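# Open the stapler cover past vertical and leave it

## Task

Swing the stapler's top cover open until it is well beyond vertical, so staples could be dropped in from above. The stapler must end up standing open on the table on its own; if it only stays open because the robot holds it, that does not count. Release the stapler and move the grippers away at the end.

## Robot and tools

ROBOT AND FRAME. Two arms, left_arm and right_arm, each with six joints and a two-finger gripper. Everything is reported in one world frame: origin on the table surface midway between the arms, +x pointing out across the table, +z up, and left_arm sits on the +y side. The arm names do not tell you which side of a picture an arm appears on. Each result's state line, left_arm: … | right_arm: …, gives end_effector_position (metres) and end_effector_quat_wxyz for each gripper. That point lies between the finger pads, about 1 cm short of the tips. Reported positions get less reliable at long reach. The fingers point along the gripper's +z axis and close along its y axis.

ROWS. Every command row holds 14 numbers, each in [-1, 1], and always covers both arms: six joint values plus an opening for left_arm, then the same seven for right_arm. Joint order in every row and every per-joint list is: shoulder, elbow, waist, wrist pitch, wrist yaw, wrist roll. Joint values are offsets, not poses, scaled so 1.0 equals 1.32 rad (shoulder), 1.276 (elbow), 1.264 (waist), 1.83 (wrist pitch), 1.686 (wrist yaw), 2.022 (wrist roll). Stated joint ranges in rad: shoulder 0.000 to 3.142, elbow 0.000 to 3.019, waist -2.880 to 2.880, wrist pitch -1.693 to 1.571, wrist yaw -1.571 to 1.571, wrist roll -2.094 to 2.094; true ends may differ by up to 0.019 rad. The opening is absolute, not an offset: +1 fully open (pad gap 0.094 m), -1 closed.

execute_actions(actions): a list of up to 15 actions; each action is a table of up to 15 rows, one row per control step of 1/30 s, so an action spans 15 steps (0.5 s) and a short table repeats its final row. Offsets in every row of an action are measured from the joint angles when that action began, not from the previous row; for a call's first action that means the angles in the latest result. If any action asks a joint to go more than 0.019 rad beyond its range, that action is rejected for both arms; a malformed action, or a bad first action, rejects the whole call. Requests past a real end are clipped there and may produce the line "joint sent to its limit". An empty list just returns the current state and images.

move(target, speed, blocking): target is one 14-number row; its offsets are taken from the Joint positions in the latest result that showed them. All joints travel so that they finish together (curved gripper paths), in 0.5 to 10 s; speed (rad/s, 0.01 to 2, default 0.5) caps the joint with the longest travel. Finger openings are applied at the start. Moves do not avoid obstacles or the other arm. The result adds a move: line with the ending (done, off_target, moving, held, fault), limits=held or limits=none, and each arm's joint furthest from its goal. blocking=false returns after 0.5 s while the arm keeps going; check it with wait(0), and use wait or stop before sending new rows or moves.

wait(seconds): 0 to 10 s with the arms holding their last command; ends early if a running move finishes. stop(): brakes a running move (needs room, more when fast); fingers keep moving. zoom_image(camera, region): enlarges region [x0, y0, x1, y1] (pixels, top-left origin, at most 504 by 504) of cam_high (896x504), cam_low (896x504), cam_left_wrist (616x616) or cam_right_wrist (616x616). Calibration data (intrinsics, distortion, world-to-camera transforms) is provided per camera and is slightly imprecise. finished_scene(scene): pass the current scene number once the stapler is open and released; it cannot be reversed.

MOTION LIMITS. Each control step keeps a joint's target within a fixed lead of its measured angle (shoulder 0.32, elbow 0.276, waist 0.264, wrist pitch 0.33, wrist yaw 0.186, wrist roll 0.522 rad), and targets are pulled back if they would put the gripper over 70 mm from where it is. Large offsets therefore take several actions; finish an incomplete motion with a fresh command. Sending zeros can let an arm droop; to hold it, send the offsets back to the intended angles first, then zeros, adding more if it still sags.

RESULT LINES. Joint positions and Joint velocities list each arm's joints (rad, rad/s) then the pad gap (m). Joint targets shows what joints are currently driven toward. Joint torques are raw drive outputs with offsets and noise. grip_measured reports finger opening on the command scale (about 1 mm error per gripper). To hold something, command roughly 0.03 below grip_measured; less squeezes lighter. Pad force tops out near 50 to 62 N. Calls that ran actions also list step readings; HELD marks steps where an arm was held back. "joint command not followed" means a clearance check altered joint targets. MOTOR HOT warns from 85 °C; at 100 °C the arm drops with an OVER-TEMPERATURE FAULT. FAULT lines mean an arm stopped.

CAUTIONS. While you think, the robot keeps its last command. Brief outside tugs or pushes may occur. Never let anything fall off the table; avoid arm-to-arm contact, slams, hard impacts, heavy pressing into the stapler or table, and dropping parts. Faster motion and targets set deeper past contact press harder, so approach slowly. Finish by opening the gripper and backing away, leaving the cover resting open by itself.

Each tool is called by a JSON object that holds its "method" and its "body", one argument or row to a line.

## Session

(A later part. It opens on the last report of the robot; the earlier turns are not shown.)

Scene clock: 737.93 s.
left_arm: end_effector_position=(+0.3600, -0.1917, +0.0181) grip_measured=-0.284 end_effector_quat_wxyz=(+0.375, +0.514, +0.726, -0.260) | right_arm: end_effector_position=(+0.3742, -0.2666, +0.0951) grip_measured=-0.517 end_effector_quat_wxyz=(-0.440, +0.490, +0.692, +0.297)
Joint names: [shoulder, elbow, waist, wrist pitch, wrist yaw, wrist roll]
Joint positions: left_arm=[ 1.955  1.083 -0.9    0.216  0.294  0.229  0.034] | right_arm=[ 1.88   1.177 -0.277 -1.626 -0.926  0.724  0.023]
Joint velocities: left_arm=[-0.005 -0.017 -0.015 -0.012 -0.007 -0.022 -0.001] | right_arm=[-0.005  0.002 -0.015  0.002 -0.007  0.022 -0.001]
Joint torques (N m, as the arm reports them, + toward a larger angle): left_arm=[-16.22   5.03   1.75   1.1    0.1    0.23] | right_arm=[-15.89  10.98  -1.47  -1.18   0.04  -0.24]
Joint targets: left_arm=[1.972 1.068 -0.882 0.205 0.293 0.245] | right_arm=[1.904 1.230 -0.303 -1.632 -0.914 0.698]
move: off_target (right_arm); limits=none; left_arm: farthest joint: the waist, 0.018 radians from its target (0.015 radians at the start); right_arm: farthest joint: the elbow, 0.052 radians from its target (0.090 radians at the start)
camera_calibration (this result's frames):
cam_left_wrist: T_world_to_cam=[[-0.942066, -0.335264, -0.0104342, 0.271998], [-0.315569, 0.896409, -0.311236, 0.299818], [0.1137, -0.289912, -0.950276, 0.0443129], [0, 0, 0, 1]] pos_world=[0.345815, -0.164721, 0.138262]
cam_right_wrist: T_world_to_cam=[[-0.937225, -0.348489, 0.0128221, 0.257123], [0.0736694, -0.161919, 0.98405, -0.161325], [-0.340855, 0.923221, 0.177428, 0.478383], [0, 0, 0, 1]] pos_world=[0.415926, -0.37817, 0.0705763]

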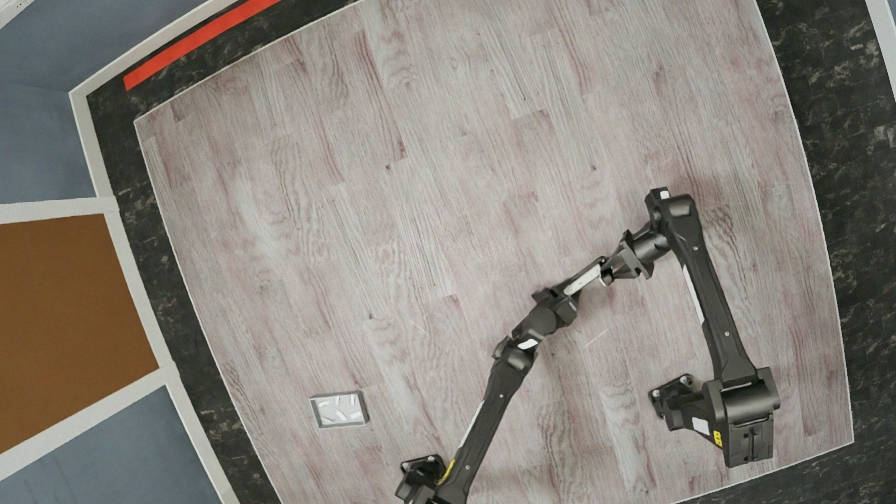

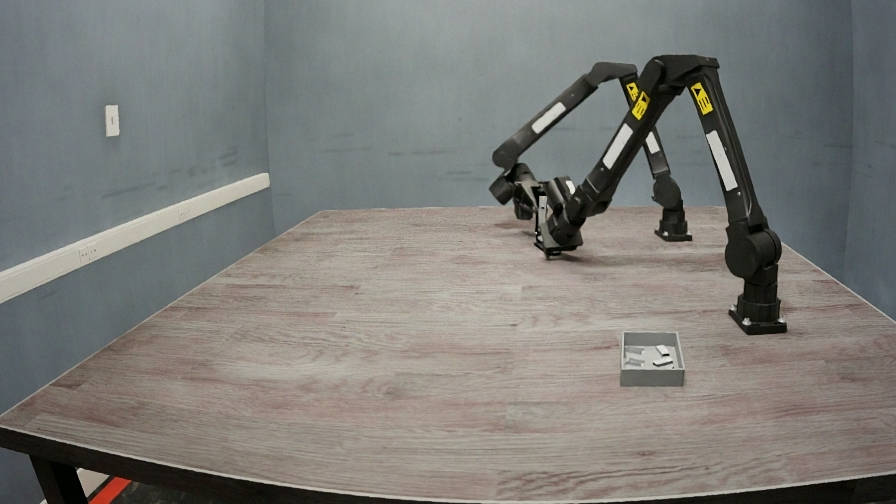

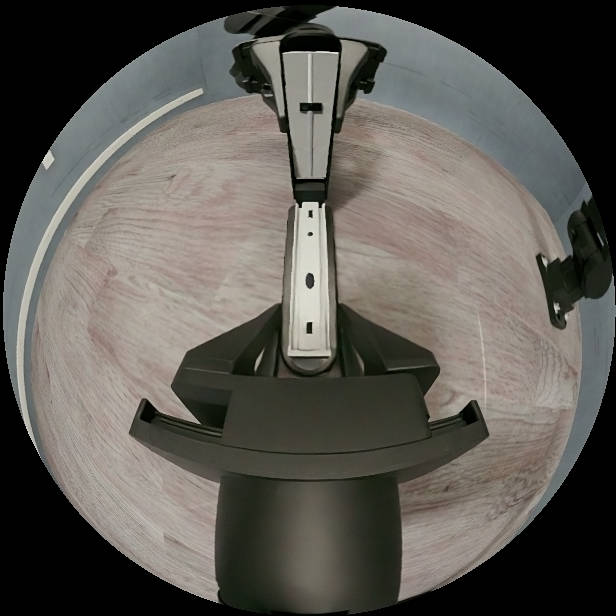

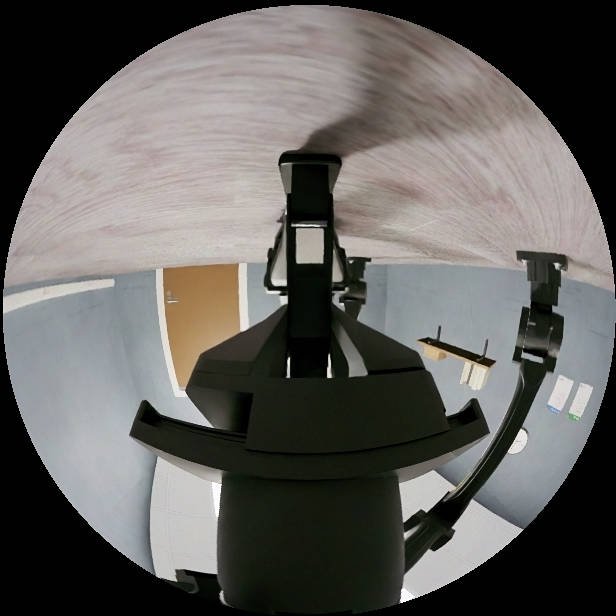

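{"method": "move", "body": {
  "target": [0.0129,-0.0118,0.0142,-0.006,-0.0006,0.008,-0.32,0.0265,0.0666,-0.053,-0.0033,0.0427,-0.0143,-0.526],
  "speed": 0.07
}}

Scene clock: 746.53 s.
left_arm: end_effector_position=(+0.3600, -0.1917, +0.0181) grip_measured=-0.284 end_effector_quat_wxyz=(+0.375, +0.514, +0.727, -0.260) | right_arm: end_effector_position=(+0.3826, -0.2900, +0.0939) grip_measured=-0.517 end_effector_quat_wxyz=(-0.423, +0.497, +0.702, +0.286)
Joint names: [shoulder, elbow, waist, wrist pitch, wrist yaw, wrist roll]
Joint positions: left_arm=[ 1.955  1.083 -0.9    0.216  0.294  0.228  0.034] | right_arm=[ 1.885  1.209 -0.319 -1.632 -0.867  0.72   0.023]
Joint velocities: left_arm=[-0.005 -0.002 -0.005  0.012 -0.007  0.007 -0.   ] | right_arm=[-0.015 -0.002 -0.005 -0.032 -0.051 -0.022  0.   ]
Joint torques (N m, as the arm reports them, + toward a larger angle): left_arm=[-16.18   5.05   2.     1.07   0.11   0.22] | right_arm=[-15.78  11.12  -1.36  -0.91   0.1   -0.24]
Joint targets: left_arm=[1.972 1.068 -0.882 0.205 0.293 0.245] | right_arm=[1.915 1.262 -0.344 -1.631 -0.854 0.695]
move: off_target (right_arm); limits=none; left_arm: farthest joint: the waist, 0.018 radians from its target (0.018 radians at the start); right_arm: farthest joint: the elbow, 0.053 radians from its target (0.085 radians at the start)
camera_calibration (this result's frames):
cam_left_wrist: T_world_to_cam=[[-0.94182, -0.335969, -0.0100315, 0.27183], [-0.316365, 0.896154, -0.31116, 0.300042], [0.11353, -0.289883, -0.950305, 0.044371], [0, 0, 0, 1]] pos_world=[0.345901, -0.164695, 0.138254]
cam_right_wrist: T_world_to_cam=[[-0.937608, -0.347509, 0.0113034, 0.257399], [0.0556698, -0.117953, 0.991458, -0.14558], [-0.343207, 0.930228, 0.129939, 0.510397], [0, 0, 0, 1]] pos_world=[0.424615, -0.402509, 0.0751063]

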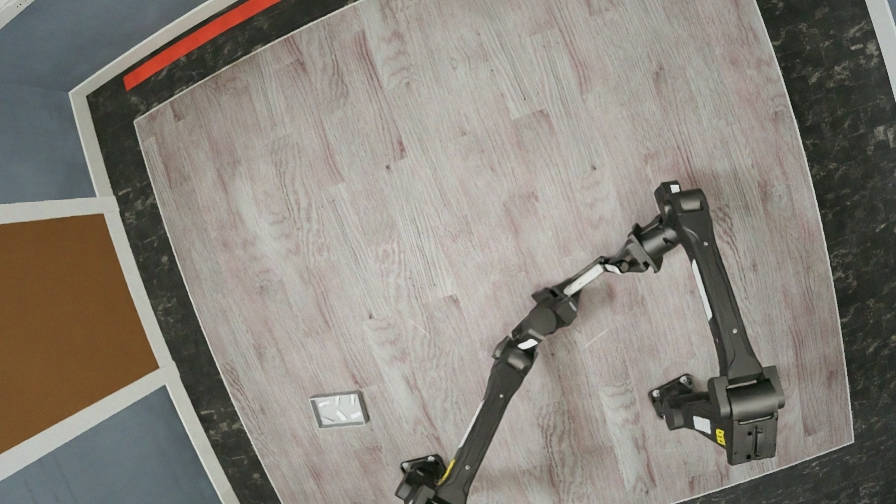

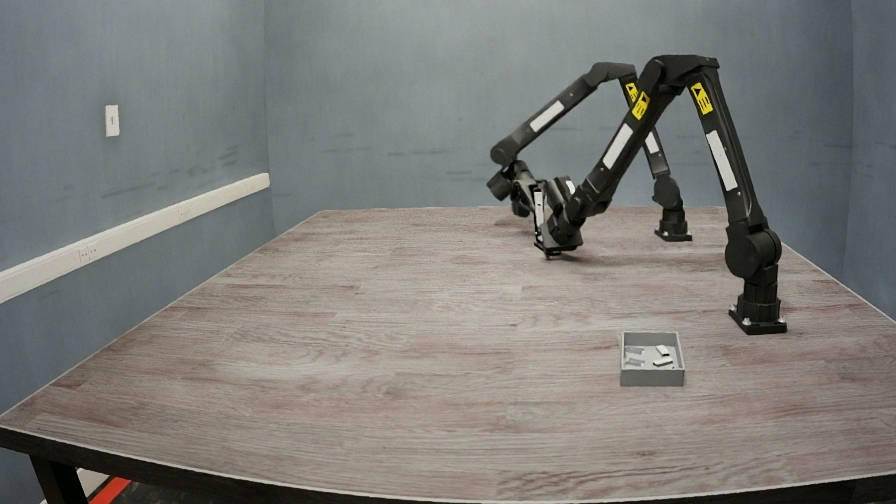

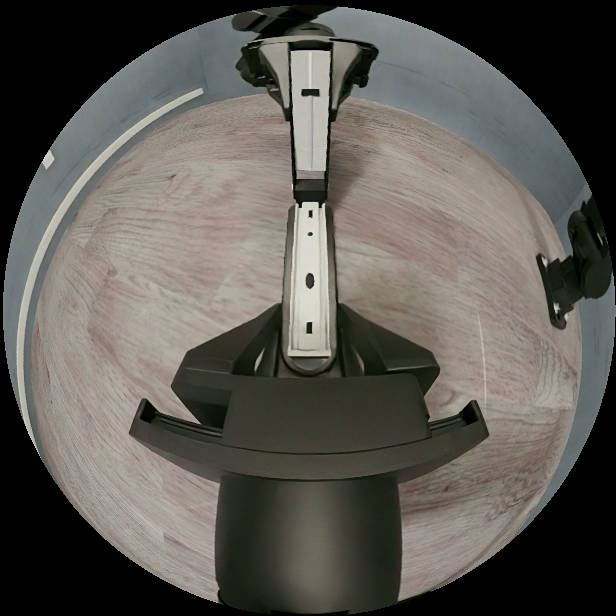

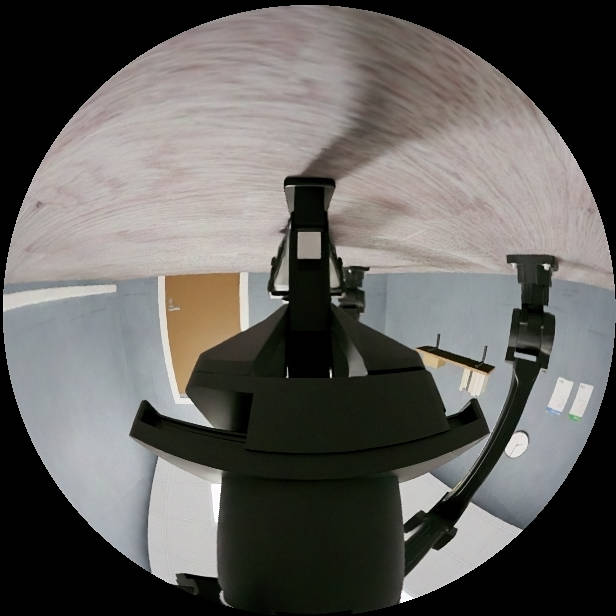

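{"method": "move", "body": {
  "target": [0.0129,-0.0118,0.0142,-0.006,-0.0006,0.0085,-0.32,0.0515,0.0619,-0.0443,-0.0098,0.0202,-0.0297,-0.526],
  "speed": 0.07
}}

Scene clock: 759.50 s.
left_arm: end_effector_position=(+0.3600, -0.1917, +0.0181) grip_measured=-0.284 end_effector_quat_wxyz=(+0.375, +0.514, +0.727, -0.260) | right_arm: end_effector_position=(+0.3884, -0.3065, +0.0871) grip_measured=-0.517 end_effector_quat_wxyz=(-0.423, +0.498, +0.701, +0.286)
Joint names: [shoulder, elbow, waist, wrist pitch, wrist yaw, wrist roll]
Joint positions: left_arm=[ 1.955  1.083 -0.9    0.216  0.294  0.228  0.034] | right_arm=[ 1.919  1.237 -0.353 -1.654 -0.846  0.685  0.023]
Joint velocities: left_arm=[-0.005 -0.002 -0.005  0.017 -0.168  0.022  0.   ] | right_arm=[-0.015 -0.012  0.015 -0.002 -0.081  0.007  0.   ]
Joint torques (N m, as the arm reports them, + toward a larger angle): left_arm=[-16.23   5.04   2.01   1.04   0.12   0.24] | right_arm=[-15.88  10.91  -1.28  -0.81   0.09  -0.24]
Joint targets: left_arm=[1.972 1.068 -0.882 0.205 0.293 0.246] | right_arm=[1.952 1.288 -0.375 -1.650 -0.833 0.660]
move: off_target (right_arm); limits=none; left_arm: farthest joint: the waist, 0.018 radians from its target (0.018 radians at the start); right_arm: farthest joint: the elbow, 0.051 radians from its target (0.079 radians at the start)
camera_calibration (this result's frames):
cam_left_wrist: T_world_to_cam=[[-0.941675, -0.336391, -0.00941208, 0.271687], [-0.316945, 0.895947, -0.311166, 0.300212], [0.113106, -0.290034, -0.950309, 0.0444949], [0, 0, 0, 1]] pos_world=[0.345959, -0.164676, 0.138257]
cam_right_wrist: T_world_to_cam=[[-0.938474, -0.345102, 0.0130801, 0.258088], [0.0573962, -0.118512, 0.991292, -0.141993], [-0.340547, 0.931053, 0.131028, 0.527773], [0, 0, 0, 1]] pos_world=[0.43009, -0.419145, 0.0682283]

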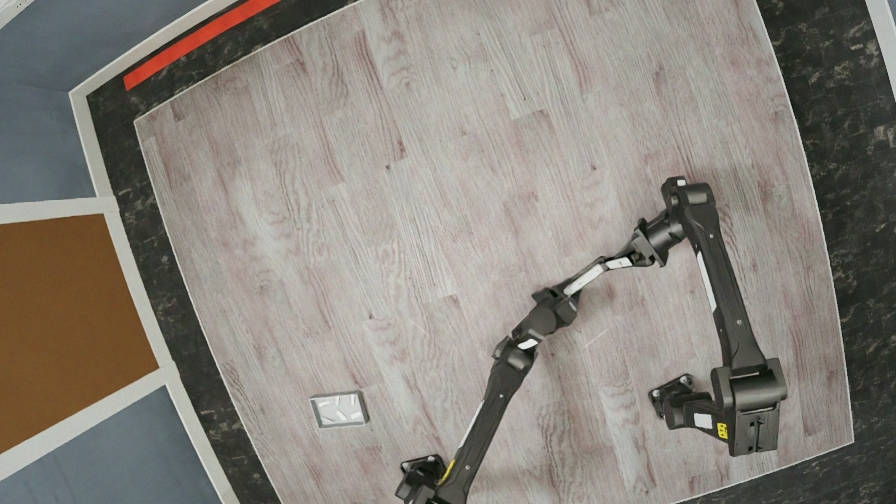

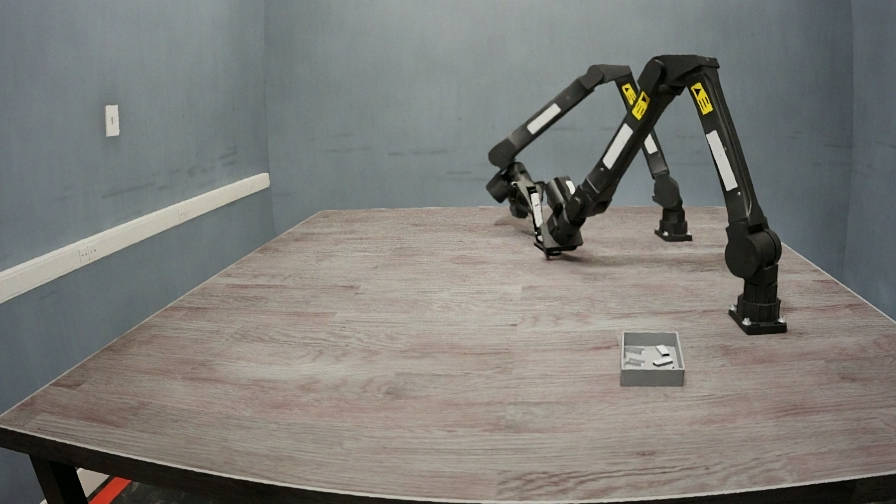

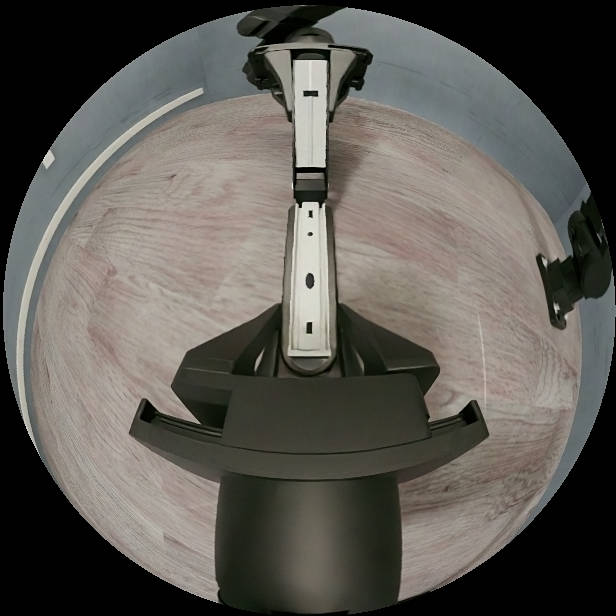

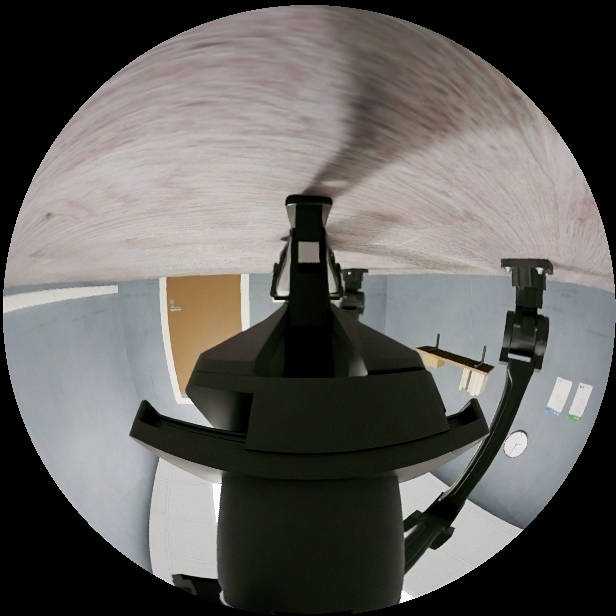

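{"method": "execute_actions", "body": {
  "actions": [
    [[0.0129,-0.0118,0.0142,-0.006,-0.0006,0.0085,-0.32,0.024,0.035,-0.013,0.001,0.005,-0.008,-0.522],[0.0129,-0.0118,0.0142,-0.006,-0.0006,0.0085,-0.32,0.024,0.033,-0.011,0.001,0.004,-0.007,-0.52],[0.0129,-0.0118,0.0142,-0.006,-0.0006,0.0085,-0.32,0.023,0.031,-0.009,0.001,0.003,-0.006,-0.518],[0.0129,-0.0118,0.0142,-0.006,-0.0006,0.0085,-0.32,0.023,0.03,-0.007,0.001,0.002,-0.005,-0.515],[0.0129,-0.0118,0.0142,-0.006,-0.0006,0.0085,-0.32,0.023,0.03,-0.006,0.001,0.002,-0.005,-0.51],[0.0129,-0.0118,0.0142,-0.006,-0.0006,0.0085,-0.32,0.023,0.03,-0.006,0.001,0.002,-0.005,-0.50],[0.0129,-0.0118,0.0142,-0.006,-0.0006,0.0085,-0.32,0.023,0.03,-0.006,0.001,0.002,-0.005,-0.48],[0.0129,-0.0118,0.0142,-0.006,-0.0006,0.0085,-0.32,0.023,0.03,-0.006,0.001,0.002,-0.005,-0.45]]
  ]
}}

Scene clock: 767.60 s.
left_arm: end_effector_position=(+0.3602, -0.1915, +0.0181) grip_measured=-0.284 end_effector_quat_wxyz=(+0.375, +0.514, +0.727, -0.260) | right_arm: end_effector_position=(+0.3892, -0.3068, +0.0875) grip_measured=-0.451 end_effector_quat_wxyz=(-0.422, +0.497, +0.702, +0.286)
Joint names: [shoulder, elbow, waist, wrist pitch, wrist yaw, wrist roll]
Joint positions: left_arm=[ 1.955  1.083 -0.9    0.216  0.294  0.228  0.034] | right_arm=[ 1.919  1.24  -0.353 -1.654 -0.845  0.685  0.026]
Joint velocities: left_arm=[-0.005 -0.017 -0.005 -0.012 -0.081  0.022 -0.   ] | right_arm=[ 0.005 -0.002  0.005 -0.012  0.037 -0.066 -0.   ]
Joint torques (N m, as the arm reports them, + toward a larger angle): left_arm=[-16.32   5.     1.88   1.11   0.1    0.23] | right_arm=[-16.25   9.56  -0.01  -0.88  -0.37  -0.05]
Joint targets: left_arm=[1.972 1.068 -0.882 0.205 0.293 0.245] | right_arm=[1.949 1.275 -0.361 -1.652 -0.842 0.675]
Step readings (joint positions):
0: left_arm=[1.955 1.083 -0.900 0.216 0.294 0.228] | right_arm=[1.919 1.237 -0.353 -1.654 -0.846 0.685]
1: left_arm=[1.955 1.083 -0.900 0.216 0.294 0.228] | right_arm=[1.919 1.237 -0.353 -1.654 -0.846 0.685]
2: left_arm=[1.955 1.083 -0.900 0.216 0.294 0.228] | right_arm=[1.919 1.237 -0.353 -1.654 -0.846 0.685]
4: left_arm=[1.955 1.083 -0.900 0.216 0.294 0.228] | right_arm=[1.919 1.237 -0.353 -1.654 -0.846 0.685]
8: left_arm=[1.955 1.083 -0.900 0.216 0.294 0.228] | right_arm=[1.919 1.238 -0.353 -1.654 -0.845 0.685]
15: Joint positions above
camera_calibration (this result's frames):
cam_left_wrist: T_world_to_cam=[[-0.941723, -0.336256, -0.00950497, 0.271909], [-0.316781, 0.895978, -0.311244, 0.300101], [0.113174, -0.290094, -0.950283, 0.044488], [0, 0, 0, 1]] pos_world=[0.346095, -0.164547, 0.138265]
cam_right_wrist: T_world_to_cam=[[-0.938111, -0.346175, 0.0105543, 0.258539], [0.0544677, -0.117372, 0.991593, -0.140951], [-0.342026, 0.930799, 0.128963, 0.528979], [0, 0, 0, 1]] pos_world=[0.43114, -0.419417, 0.0688186]

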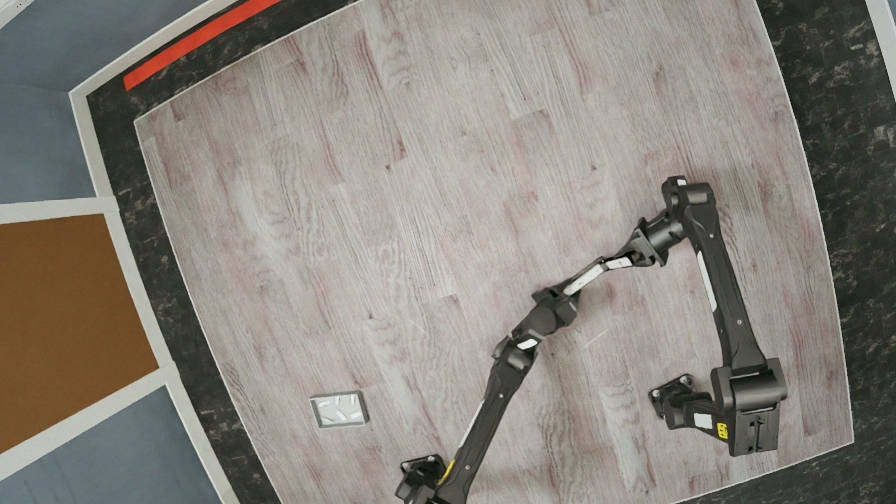

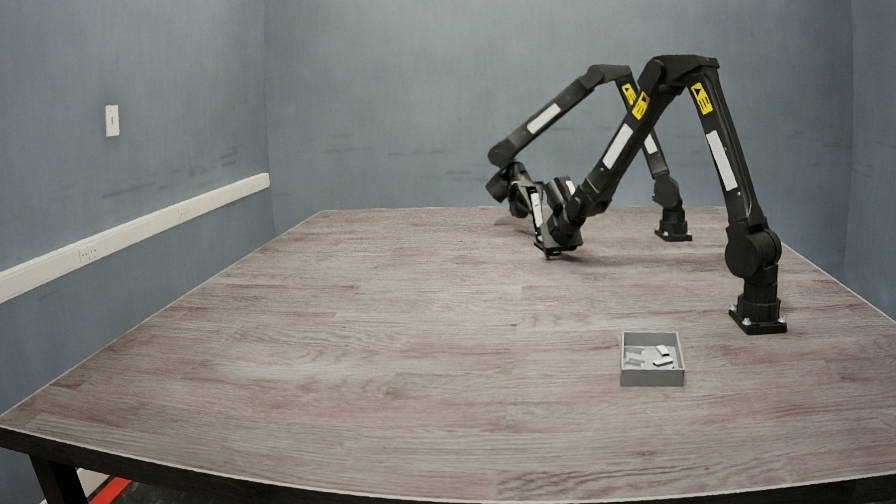

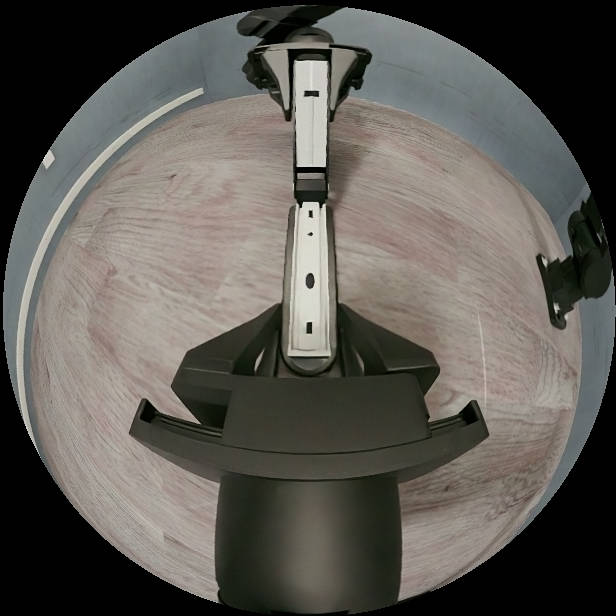

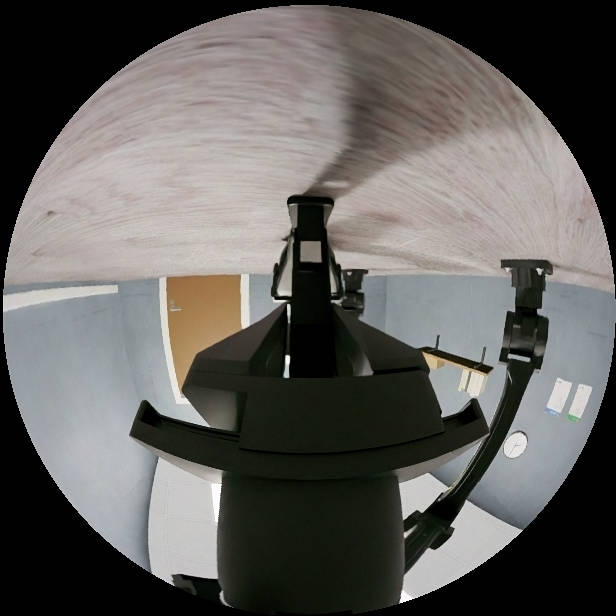

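{"method": "move", "body": {
  "target": [0.0129,-0.0118,0.0142,-0.006,-0.0006,0.0085,-0.32,-0.056,0.051,-0.0696,0,0,0,0.3],
  "speed": 0.08
}}

Scene clock: 777.90 s.
left_arm: end_effector_position=(+0.3602, -0.1915, +0.0181) grip_measured=-0.284 end_effector_quat_wxyz=(+0.375, +0.514, +0.727, -0.260) | right_arm: end_effector_position=(+0.4043, -0.3430, +0.1141) grip_measured=+0.299 end_effector_quat_wxyz=(-0.375, +0.517, +0.701, +0.317)
Joint names: [shoulder, elbow, waist, wrist pitch, wrist yaw, wrist roll]
Joint positions: left_arm=[ 1.955  1.083 -0.9    0.216  0.294  0.228  0.034] | right_arm=[ 1.861  1.269 -0.435 -1.654 -0.845  0.685  0.061]
Joint velocities: left_arm=[ 0.005  0.007  0.005 -0.002  0.125  0.022 -0.001] | right_arm=[-0.015 -0.002  0.005 -0.022 -0.022  0.037 -0.001]
Joint torques (N m, as the arm reports them, + toward a larger angle): left_arm=[-16.2    5.08   1.99   1.13   0.1    0.24] | right_arm=[-19.92  10.27   0.15  -0.82  -0.49   0.03]
Joint targets: left_arm=[1.972 1.068 -0.882 0.205 0.293 0.245] | right_arm=[1.845 1.305 -0.441 -1.654 -0.845 0.685]
move: off_target (right_arm); limits=none; left_arm: farthest joint: the waist, 0.018 radians from its target (0.018 radians at the start); right_arm: farthest joint: the elbow, 0.036 radians from its target (0.065 radians at the start)
camera_calibration (this result's frames):
cam_left_wrist: T_world_to_cam=[[-0.941723, -0.336256, -0.00950497, 0.271909], [-0.316781, 0.895978, -0.311244, 0.300101], [0.113174, -0.290094, -0.950283, 0.044488], [0, 0, 0, 1]] pos_world=[0.346095, -0.164547, 0.138265]
cam_right_wrist: T_world_to_cam=[[-0.960962, -0.269155, -0.0640982, 0.304066], [-0.0388744, -0.0980254, 0.994424, -0.128393], [-0.273937, 0.958095, 0.0837354, 0.551337], [0, 0, 0, 1]] pos_world=[0.438236, -0.458978, 0.101]

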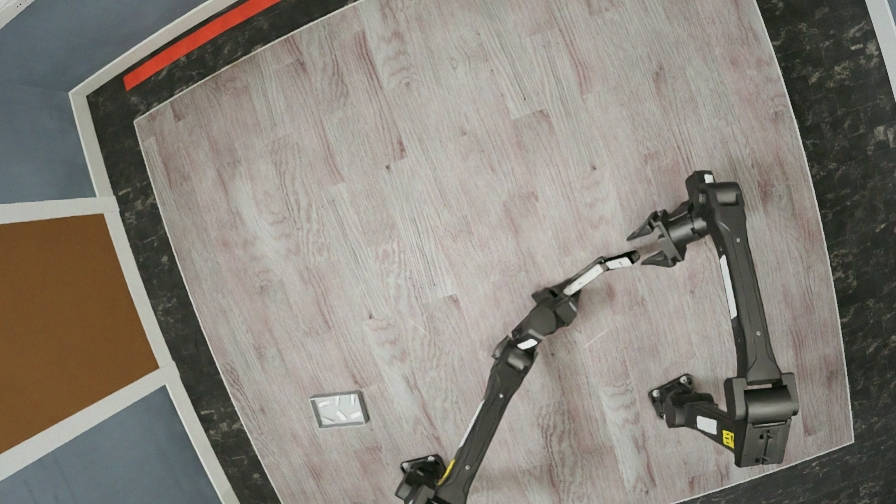

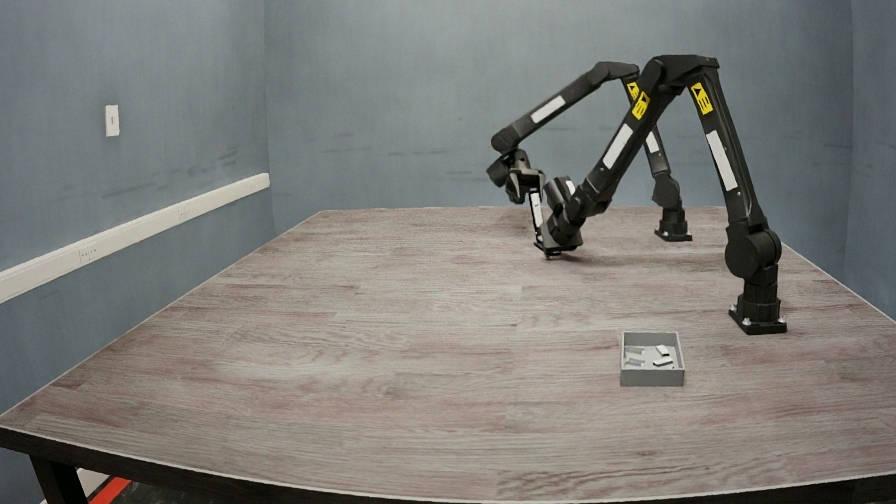

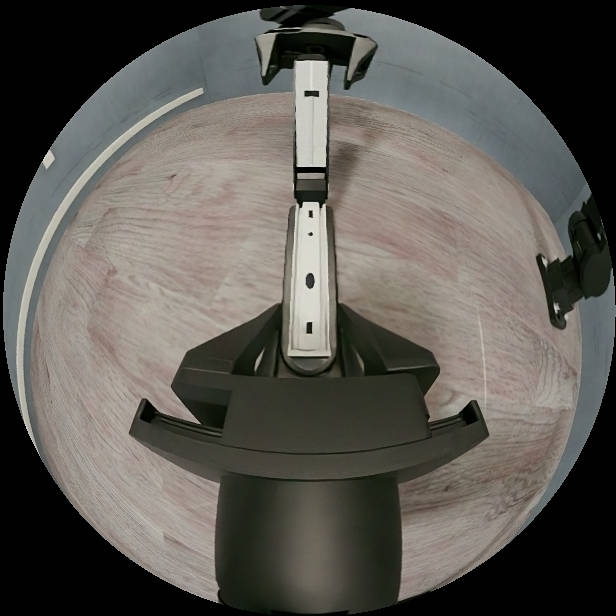

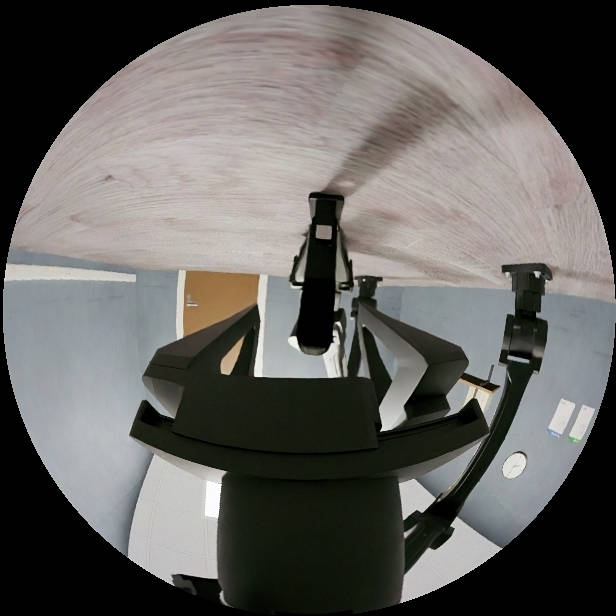

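{"method": "zoom_image", "body": {
  "camera": "cam_high",
  "region": [520, 200, 720, 330]
}}

{"method": "zoom_image", "body": {
  "camera": "cam_low",
  "region": [470, 140, 630, 270]
}}

Region (520, 200, 720, 330) of cam_high's 896x504 image, scaled by 2.520, with more detail than that image has; it fills the top 328 rows of this view, and the rest is white.

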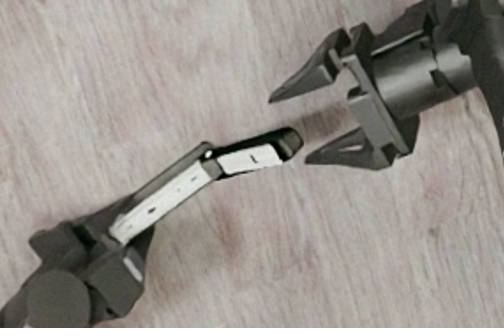

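Region (470, 140, 630, 270) of cam_low's 896x504 image, scaled by 3.150, with more detail than that image has; it fills the top 410 rows of this view, and the rest is white.

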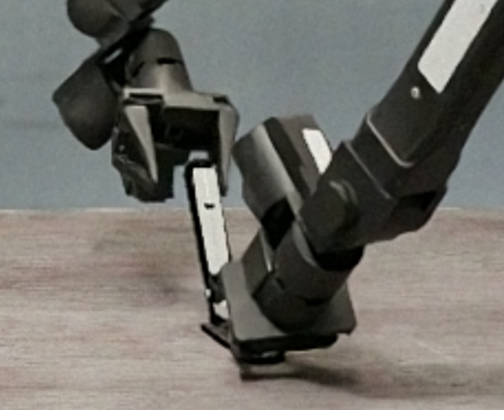

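{"method": "move", "body": {
  "target": [0.0129,-0.0118,0.0142,-0.006,-0.0006,0.0085,-0.32,-0.0586,-0.0197,0.0769,0.0419,0.0612,0.0747,0.1],
  "speed": 0.2
}}

Scene clock: 821.07 s.
left_arm: end_effector_position=(+0.3602, -0.1915, +0.0181) grip_measured=-0.284 end_effector_quat_wxyz=(+0.375, +0.514, +0.727, -0.260) | right_arm: end_effector_position=(+0.3976, -0.3166, +0.1163) grip_measured=+0.101 end_effector_quat_wxyz=(-0.355, +0.520, +0.735, +0.250)
Joint names: [shoulder, elbow, waist, wrist pitch, wrist yaw, wrist roll]
Joint positions: left_arm=[ 1.955  1.083 -0.9    0.216  0.294  0.228  0.034] | right_arm=[ 1.798  1.253 -0.343 -1.585 -0.745  0.826  0.052]
Joint velocities: left_arm=[-0.015  0.002 -0.005 -0.007 -0.037 -0.007  0.   ] | right_arm=[-0.005  0.012 -0.005 -0.007  0.007 -0.037 -0.   ]
Joint torques (N m, as the arm reports them, + toward a larger angle): left_arm=[-16.32   5.09   1.74   1.07   0.11   0.24] | right_arm=[-19.5    6.89   0.81  -0.38  -0.32   0.12]
Joint targets: left_arm=[1.972 1.068 -0.882 0.205 0.293 0.245] | right_arm=[1.783 1.244 -0.338 -1.577 -0.742 0.836]
move: done; limits=none; left_arm: farthest joint: the waist, 0.018 radians from its target (0.018 radians at the start); right_arm: farthest joint: the shoulder, 0.015 radians from its target (0.077 radians at the start)
camera_calibration (this result's frames):
cam_left_wrist: T_world_to_cam=[[-0.941723, -0.336256, -0.00950497, 0.271909], [-0.316781, 0.895978, -0.311244, 0.300101], [0.113174, -0.290094, -0.950283, 0.044488], [0, 0, 0, 1]] pos_world=[0.346095, -0.164547, 0.138265]
cam_right_wrist: T_world_to_cam=[[-0.940711, -0.339173, -0.00498742, 0.267835], [-0.0189044, 0.0377405, 0.999109, -0.0937256], [-0.338683, 0.939967, -0.0419148, 0.558627], [0, 0, 0, 1]] pos_world=[0.43938, -0.430711, 0.118393]

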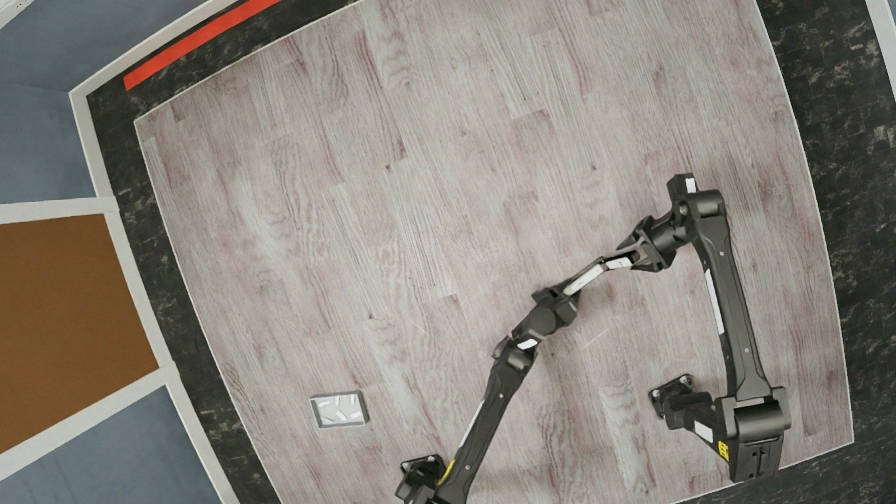

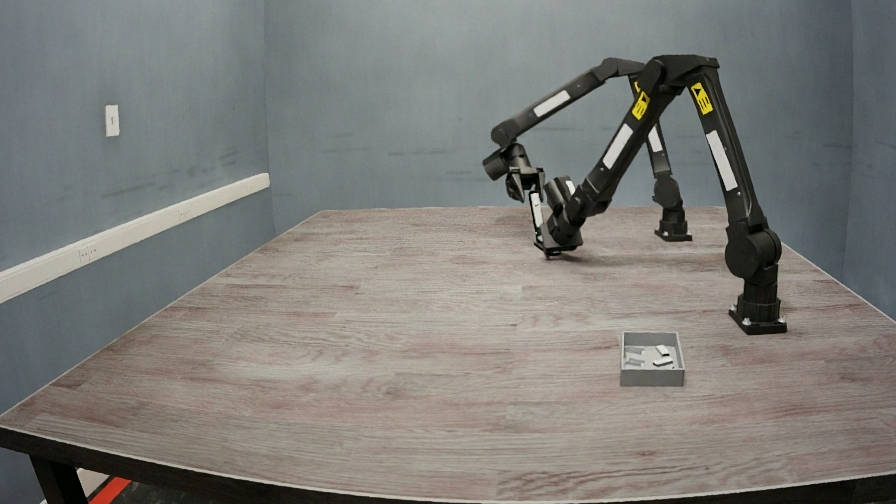

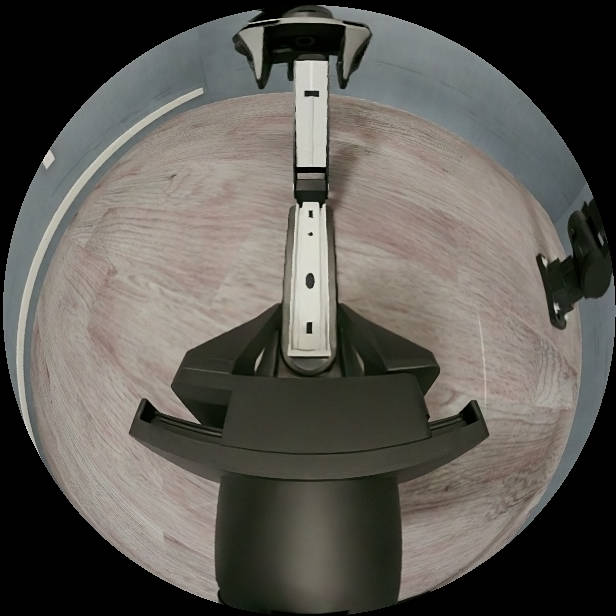

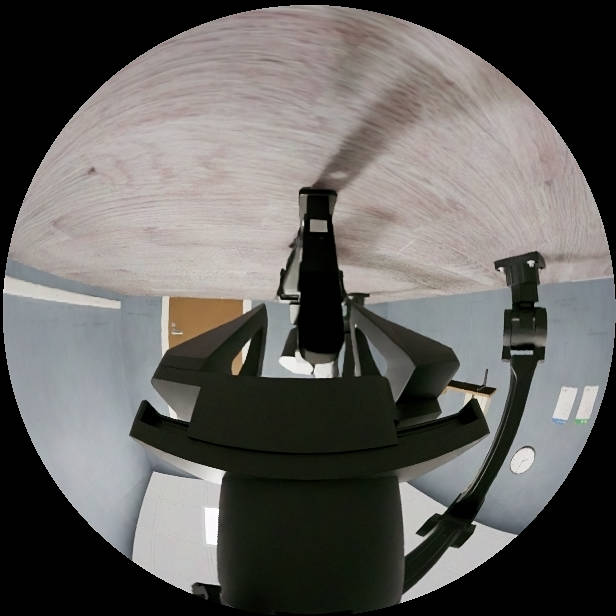

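{"method": "execute_actions", "body": {
  "actions": [
    [[0.0129,-0.0118,0.0142,-0.006,-0.0006,0.0085,-0.32,-0.0173,-0.0161,-0.0099,0.0066,0.0018,0.005,-0.2],[0.0129,-0.0118,0.0142,-0.006,-0.0006,0.0085,-0.32,-0.0173,-0.0161,-0.0099,0.0066,0.0018,0.005,-0.3],[0.0129,-0.0118,0.0142,-0.006,-0.0006,0.0085,-0.32,-0.0173,-0.0161,-0.0099,0.0066,0.0018,0.005,-0.3],[0.0129,-0.0118,0.0142,-0.006,-0.0006,0.0085,-0.32,-0.0173,-0.0161,-0.0099,0.0066,0.0018,0.005,-0.35],[0.0129,-0.0118,0.0142,-0.006,-0.0006,0.0085,-0.32,-0.0173,-0.0161,-0.0099,0.0066,0.0018,0.005,-0.4],[0.0129,-0.0118,0.0142,-0.006,-0.0006,0.0085,-0.32,-0.0173,-0.0161,-0.0099,0.0066,0.0018,0.005,-0.44],[0.0129,-0.0118,0.0142,-0.006,-0.0006,0.0085,-0.32,-0.0173,-0.0161,-0.0099,0.0066,0.0018,0.005,-0.47],[0.0129,-0.0118,0.0142,-0.006,-0.0006,0.0085,-0.32,-0.0173,-0.0161,-0.0099,0.0066,0.0018,0.005,-0.49],[0.0129,-0.0118,0.0142,-0.006,-0.0006,0.0085,-0.32,-0.0173,-0.0161,-0.0099,0.0066,0.0018,0.005,-0.505],[0.0129,-0.0118,0.0142,-0.006,-0.0006,0.0085,-0.32,-0.0173,-0.0161,-0.0099,0.0066,0.0018,0.005,-0.515],[0.0129,-0.0118,0.0142,-0.006,-0.0006,0.0085,-0.32,-0.0173,-0.0161,-0.0099,0.0066,0.0018,0.005,-0.526]]
  ]
}}

Scene clock: 831.33 s.
left_arm: end_effector_position=(+0.3602, -0.1915, +0.0181) grip_measured=-0.284 end_effector_quat_wxyz=(+0.375, +0.514, +0.727, -0.260) | right_arm: end_effector_position=(+0.3920, -0.3181, +0.1134) grip_measured=-0.517 end_effector_quat_wxyz=(-0.359, +0.525, +0.731, +0.247)
Joint names: [shoulder, elbow, waist, wrist pitch, wrist yaw, wrist roll]
Joint positions: left_arm=[ 1.955  1.083 -0.9    0.216  0.294  0.228  0.034] | right_arm=[ 1.794  1.236 -0.348 -1.582 -0.742  0.832  0.023]
Joint velocities: left_arm=[ 0.015 -0.012 -0.005 -0.002 -0.022 -0.051  0.001] | right_arm=[-0.005 -0.002 -0.015 -0.007 -0.022  0.066 -0.001]
Joint torques (N m, as the arm reports them, + toward a larger angle): left_arm=[-16.33   4.98   1.84   1.04   0.1    0.24] | right_arm=[-19.56   7.16   0.03  -0.39  -0.48   0.09]
Joint targets: left_arm=[1.972 1.068 -0.882 0.205 0.293 0.245] | right_arm=[1.776 1.232 -0.356 -1.573 -0.742 0.836]
Step readings (joint positions):
0: left_arm=[1.955 1.083 -0.900 0.216 0.294 0.228] | right_arm=[1.798 1.253 -0.343 -1.585 -0.745 0.826]
1: left_arm=[1.955 1.083 -0.900 0.216 0.294 0.228] | right_arm=[1.798 1.251 -0.343 -1.584 -0.745 0.826]
2: left_arm=[1.955 1.083 -0.900 0.216 0.294 0.228] | right_arm=[1.797 1.249 -0.343 -1.582 -0.745 0.827]
4: left_arm=[1.955 1.083 -0.900 0.216 0.294 0.228] | right_arm=[1.795 1.242 -0.344 -1.582 -0.745 0.827]
8: left_arm=[1.955 1.083 -0.900 0.216 0.294 0.228] | right_arm=[1.795 1.238 -0.346 -1.582 -0.743 0.828]
15: Joint positions above
camera_calibration (this result's frames):
cam_left_wrist: T_world_to_cam=[[-0.941723, -0.336256, -0.00950497, 0.271909], [-0.316781, 0.895978, -0.311244, 0.300101], [0.113174, -0.290094, -0.950283, 0.044488], [0, 0, 0, 1]] pos_world=[0.346095, -0.164547, 0.138265]
cam_right_wrist: T_world_to_cam=[[-0.943053, -0.332516, 0.00919713, 0.263406], [-0.00451448, 0.0404399, 0.999172, -0.0956701], [-0.332613, 0.94223, -0.0396381, 0.55609], [0, 0, 0, 1]] pos_world=[0.432937, -0.432509, 0.115211]

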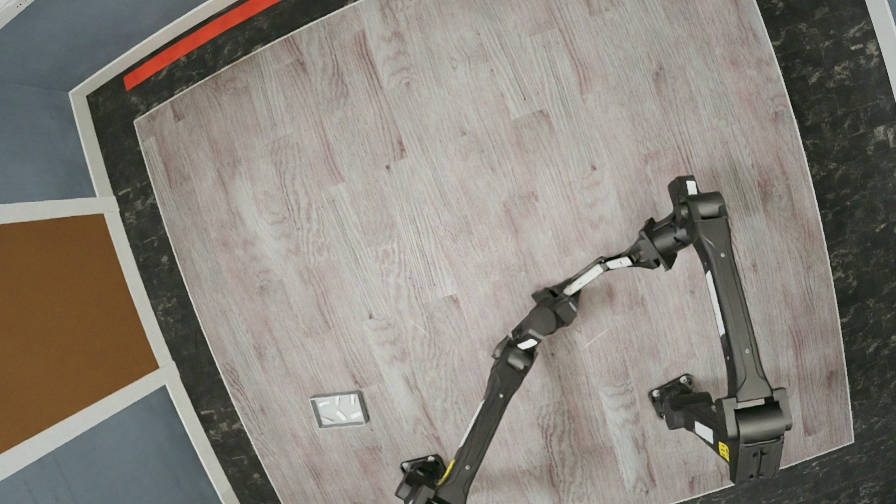

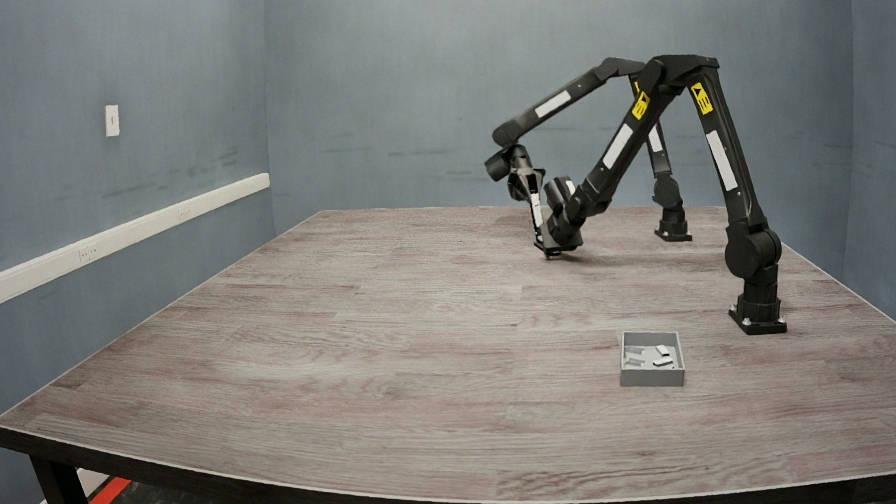

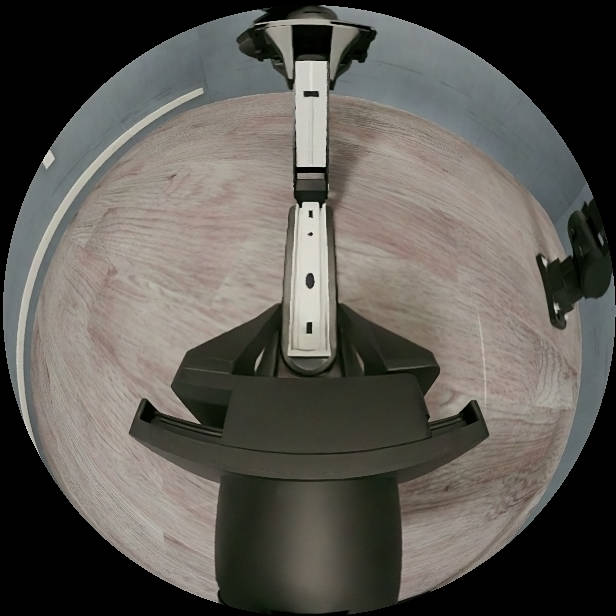

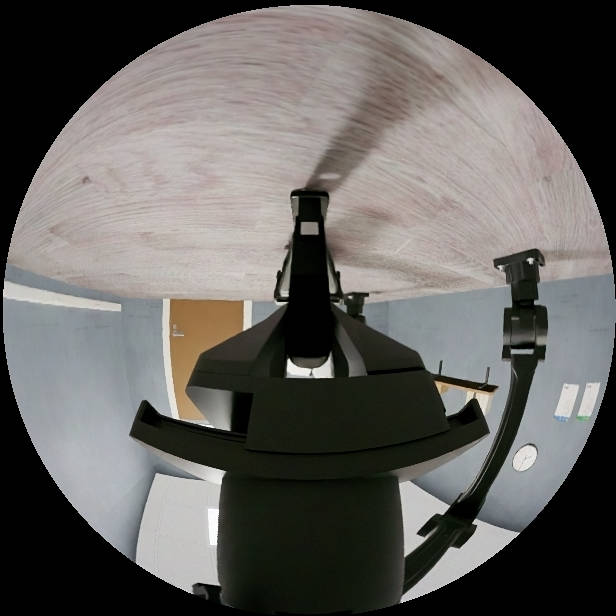

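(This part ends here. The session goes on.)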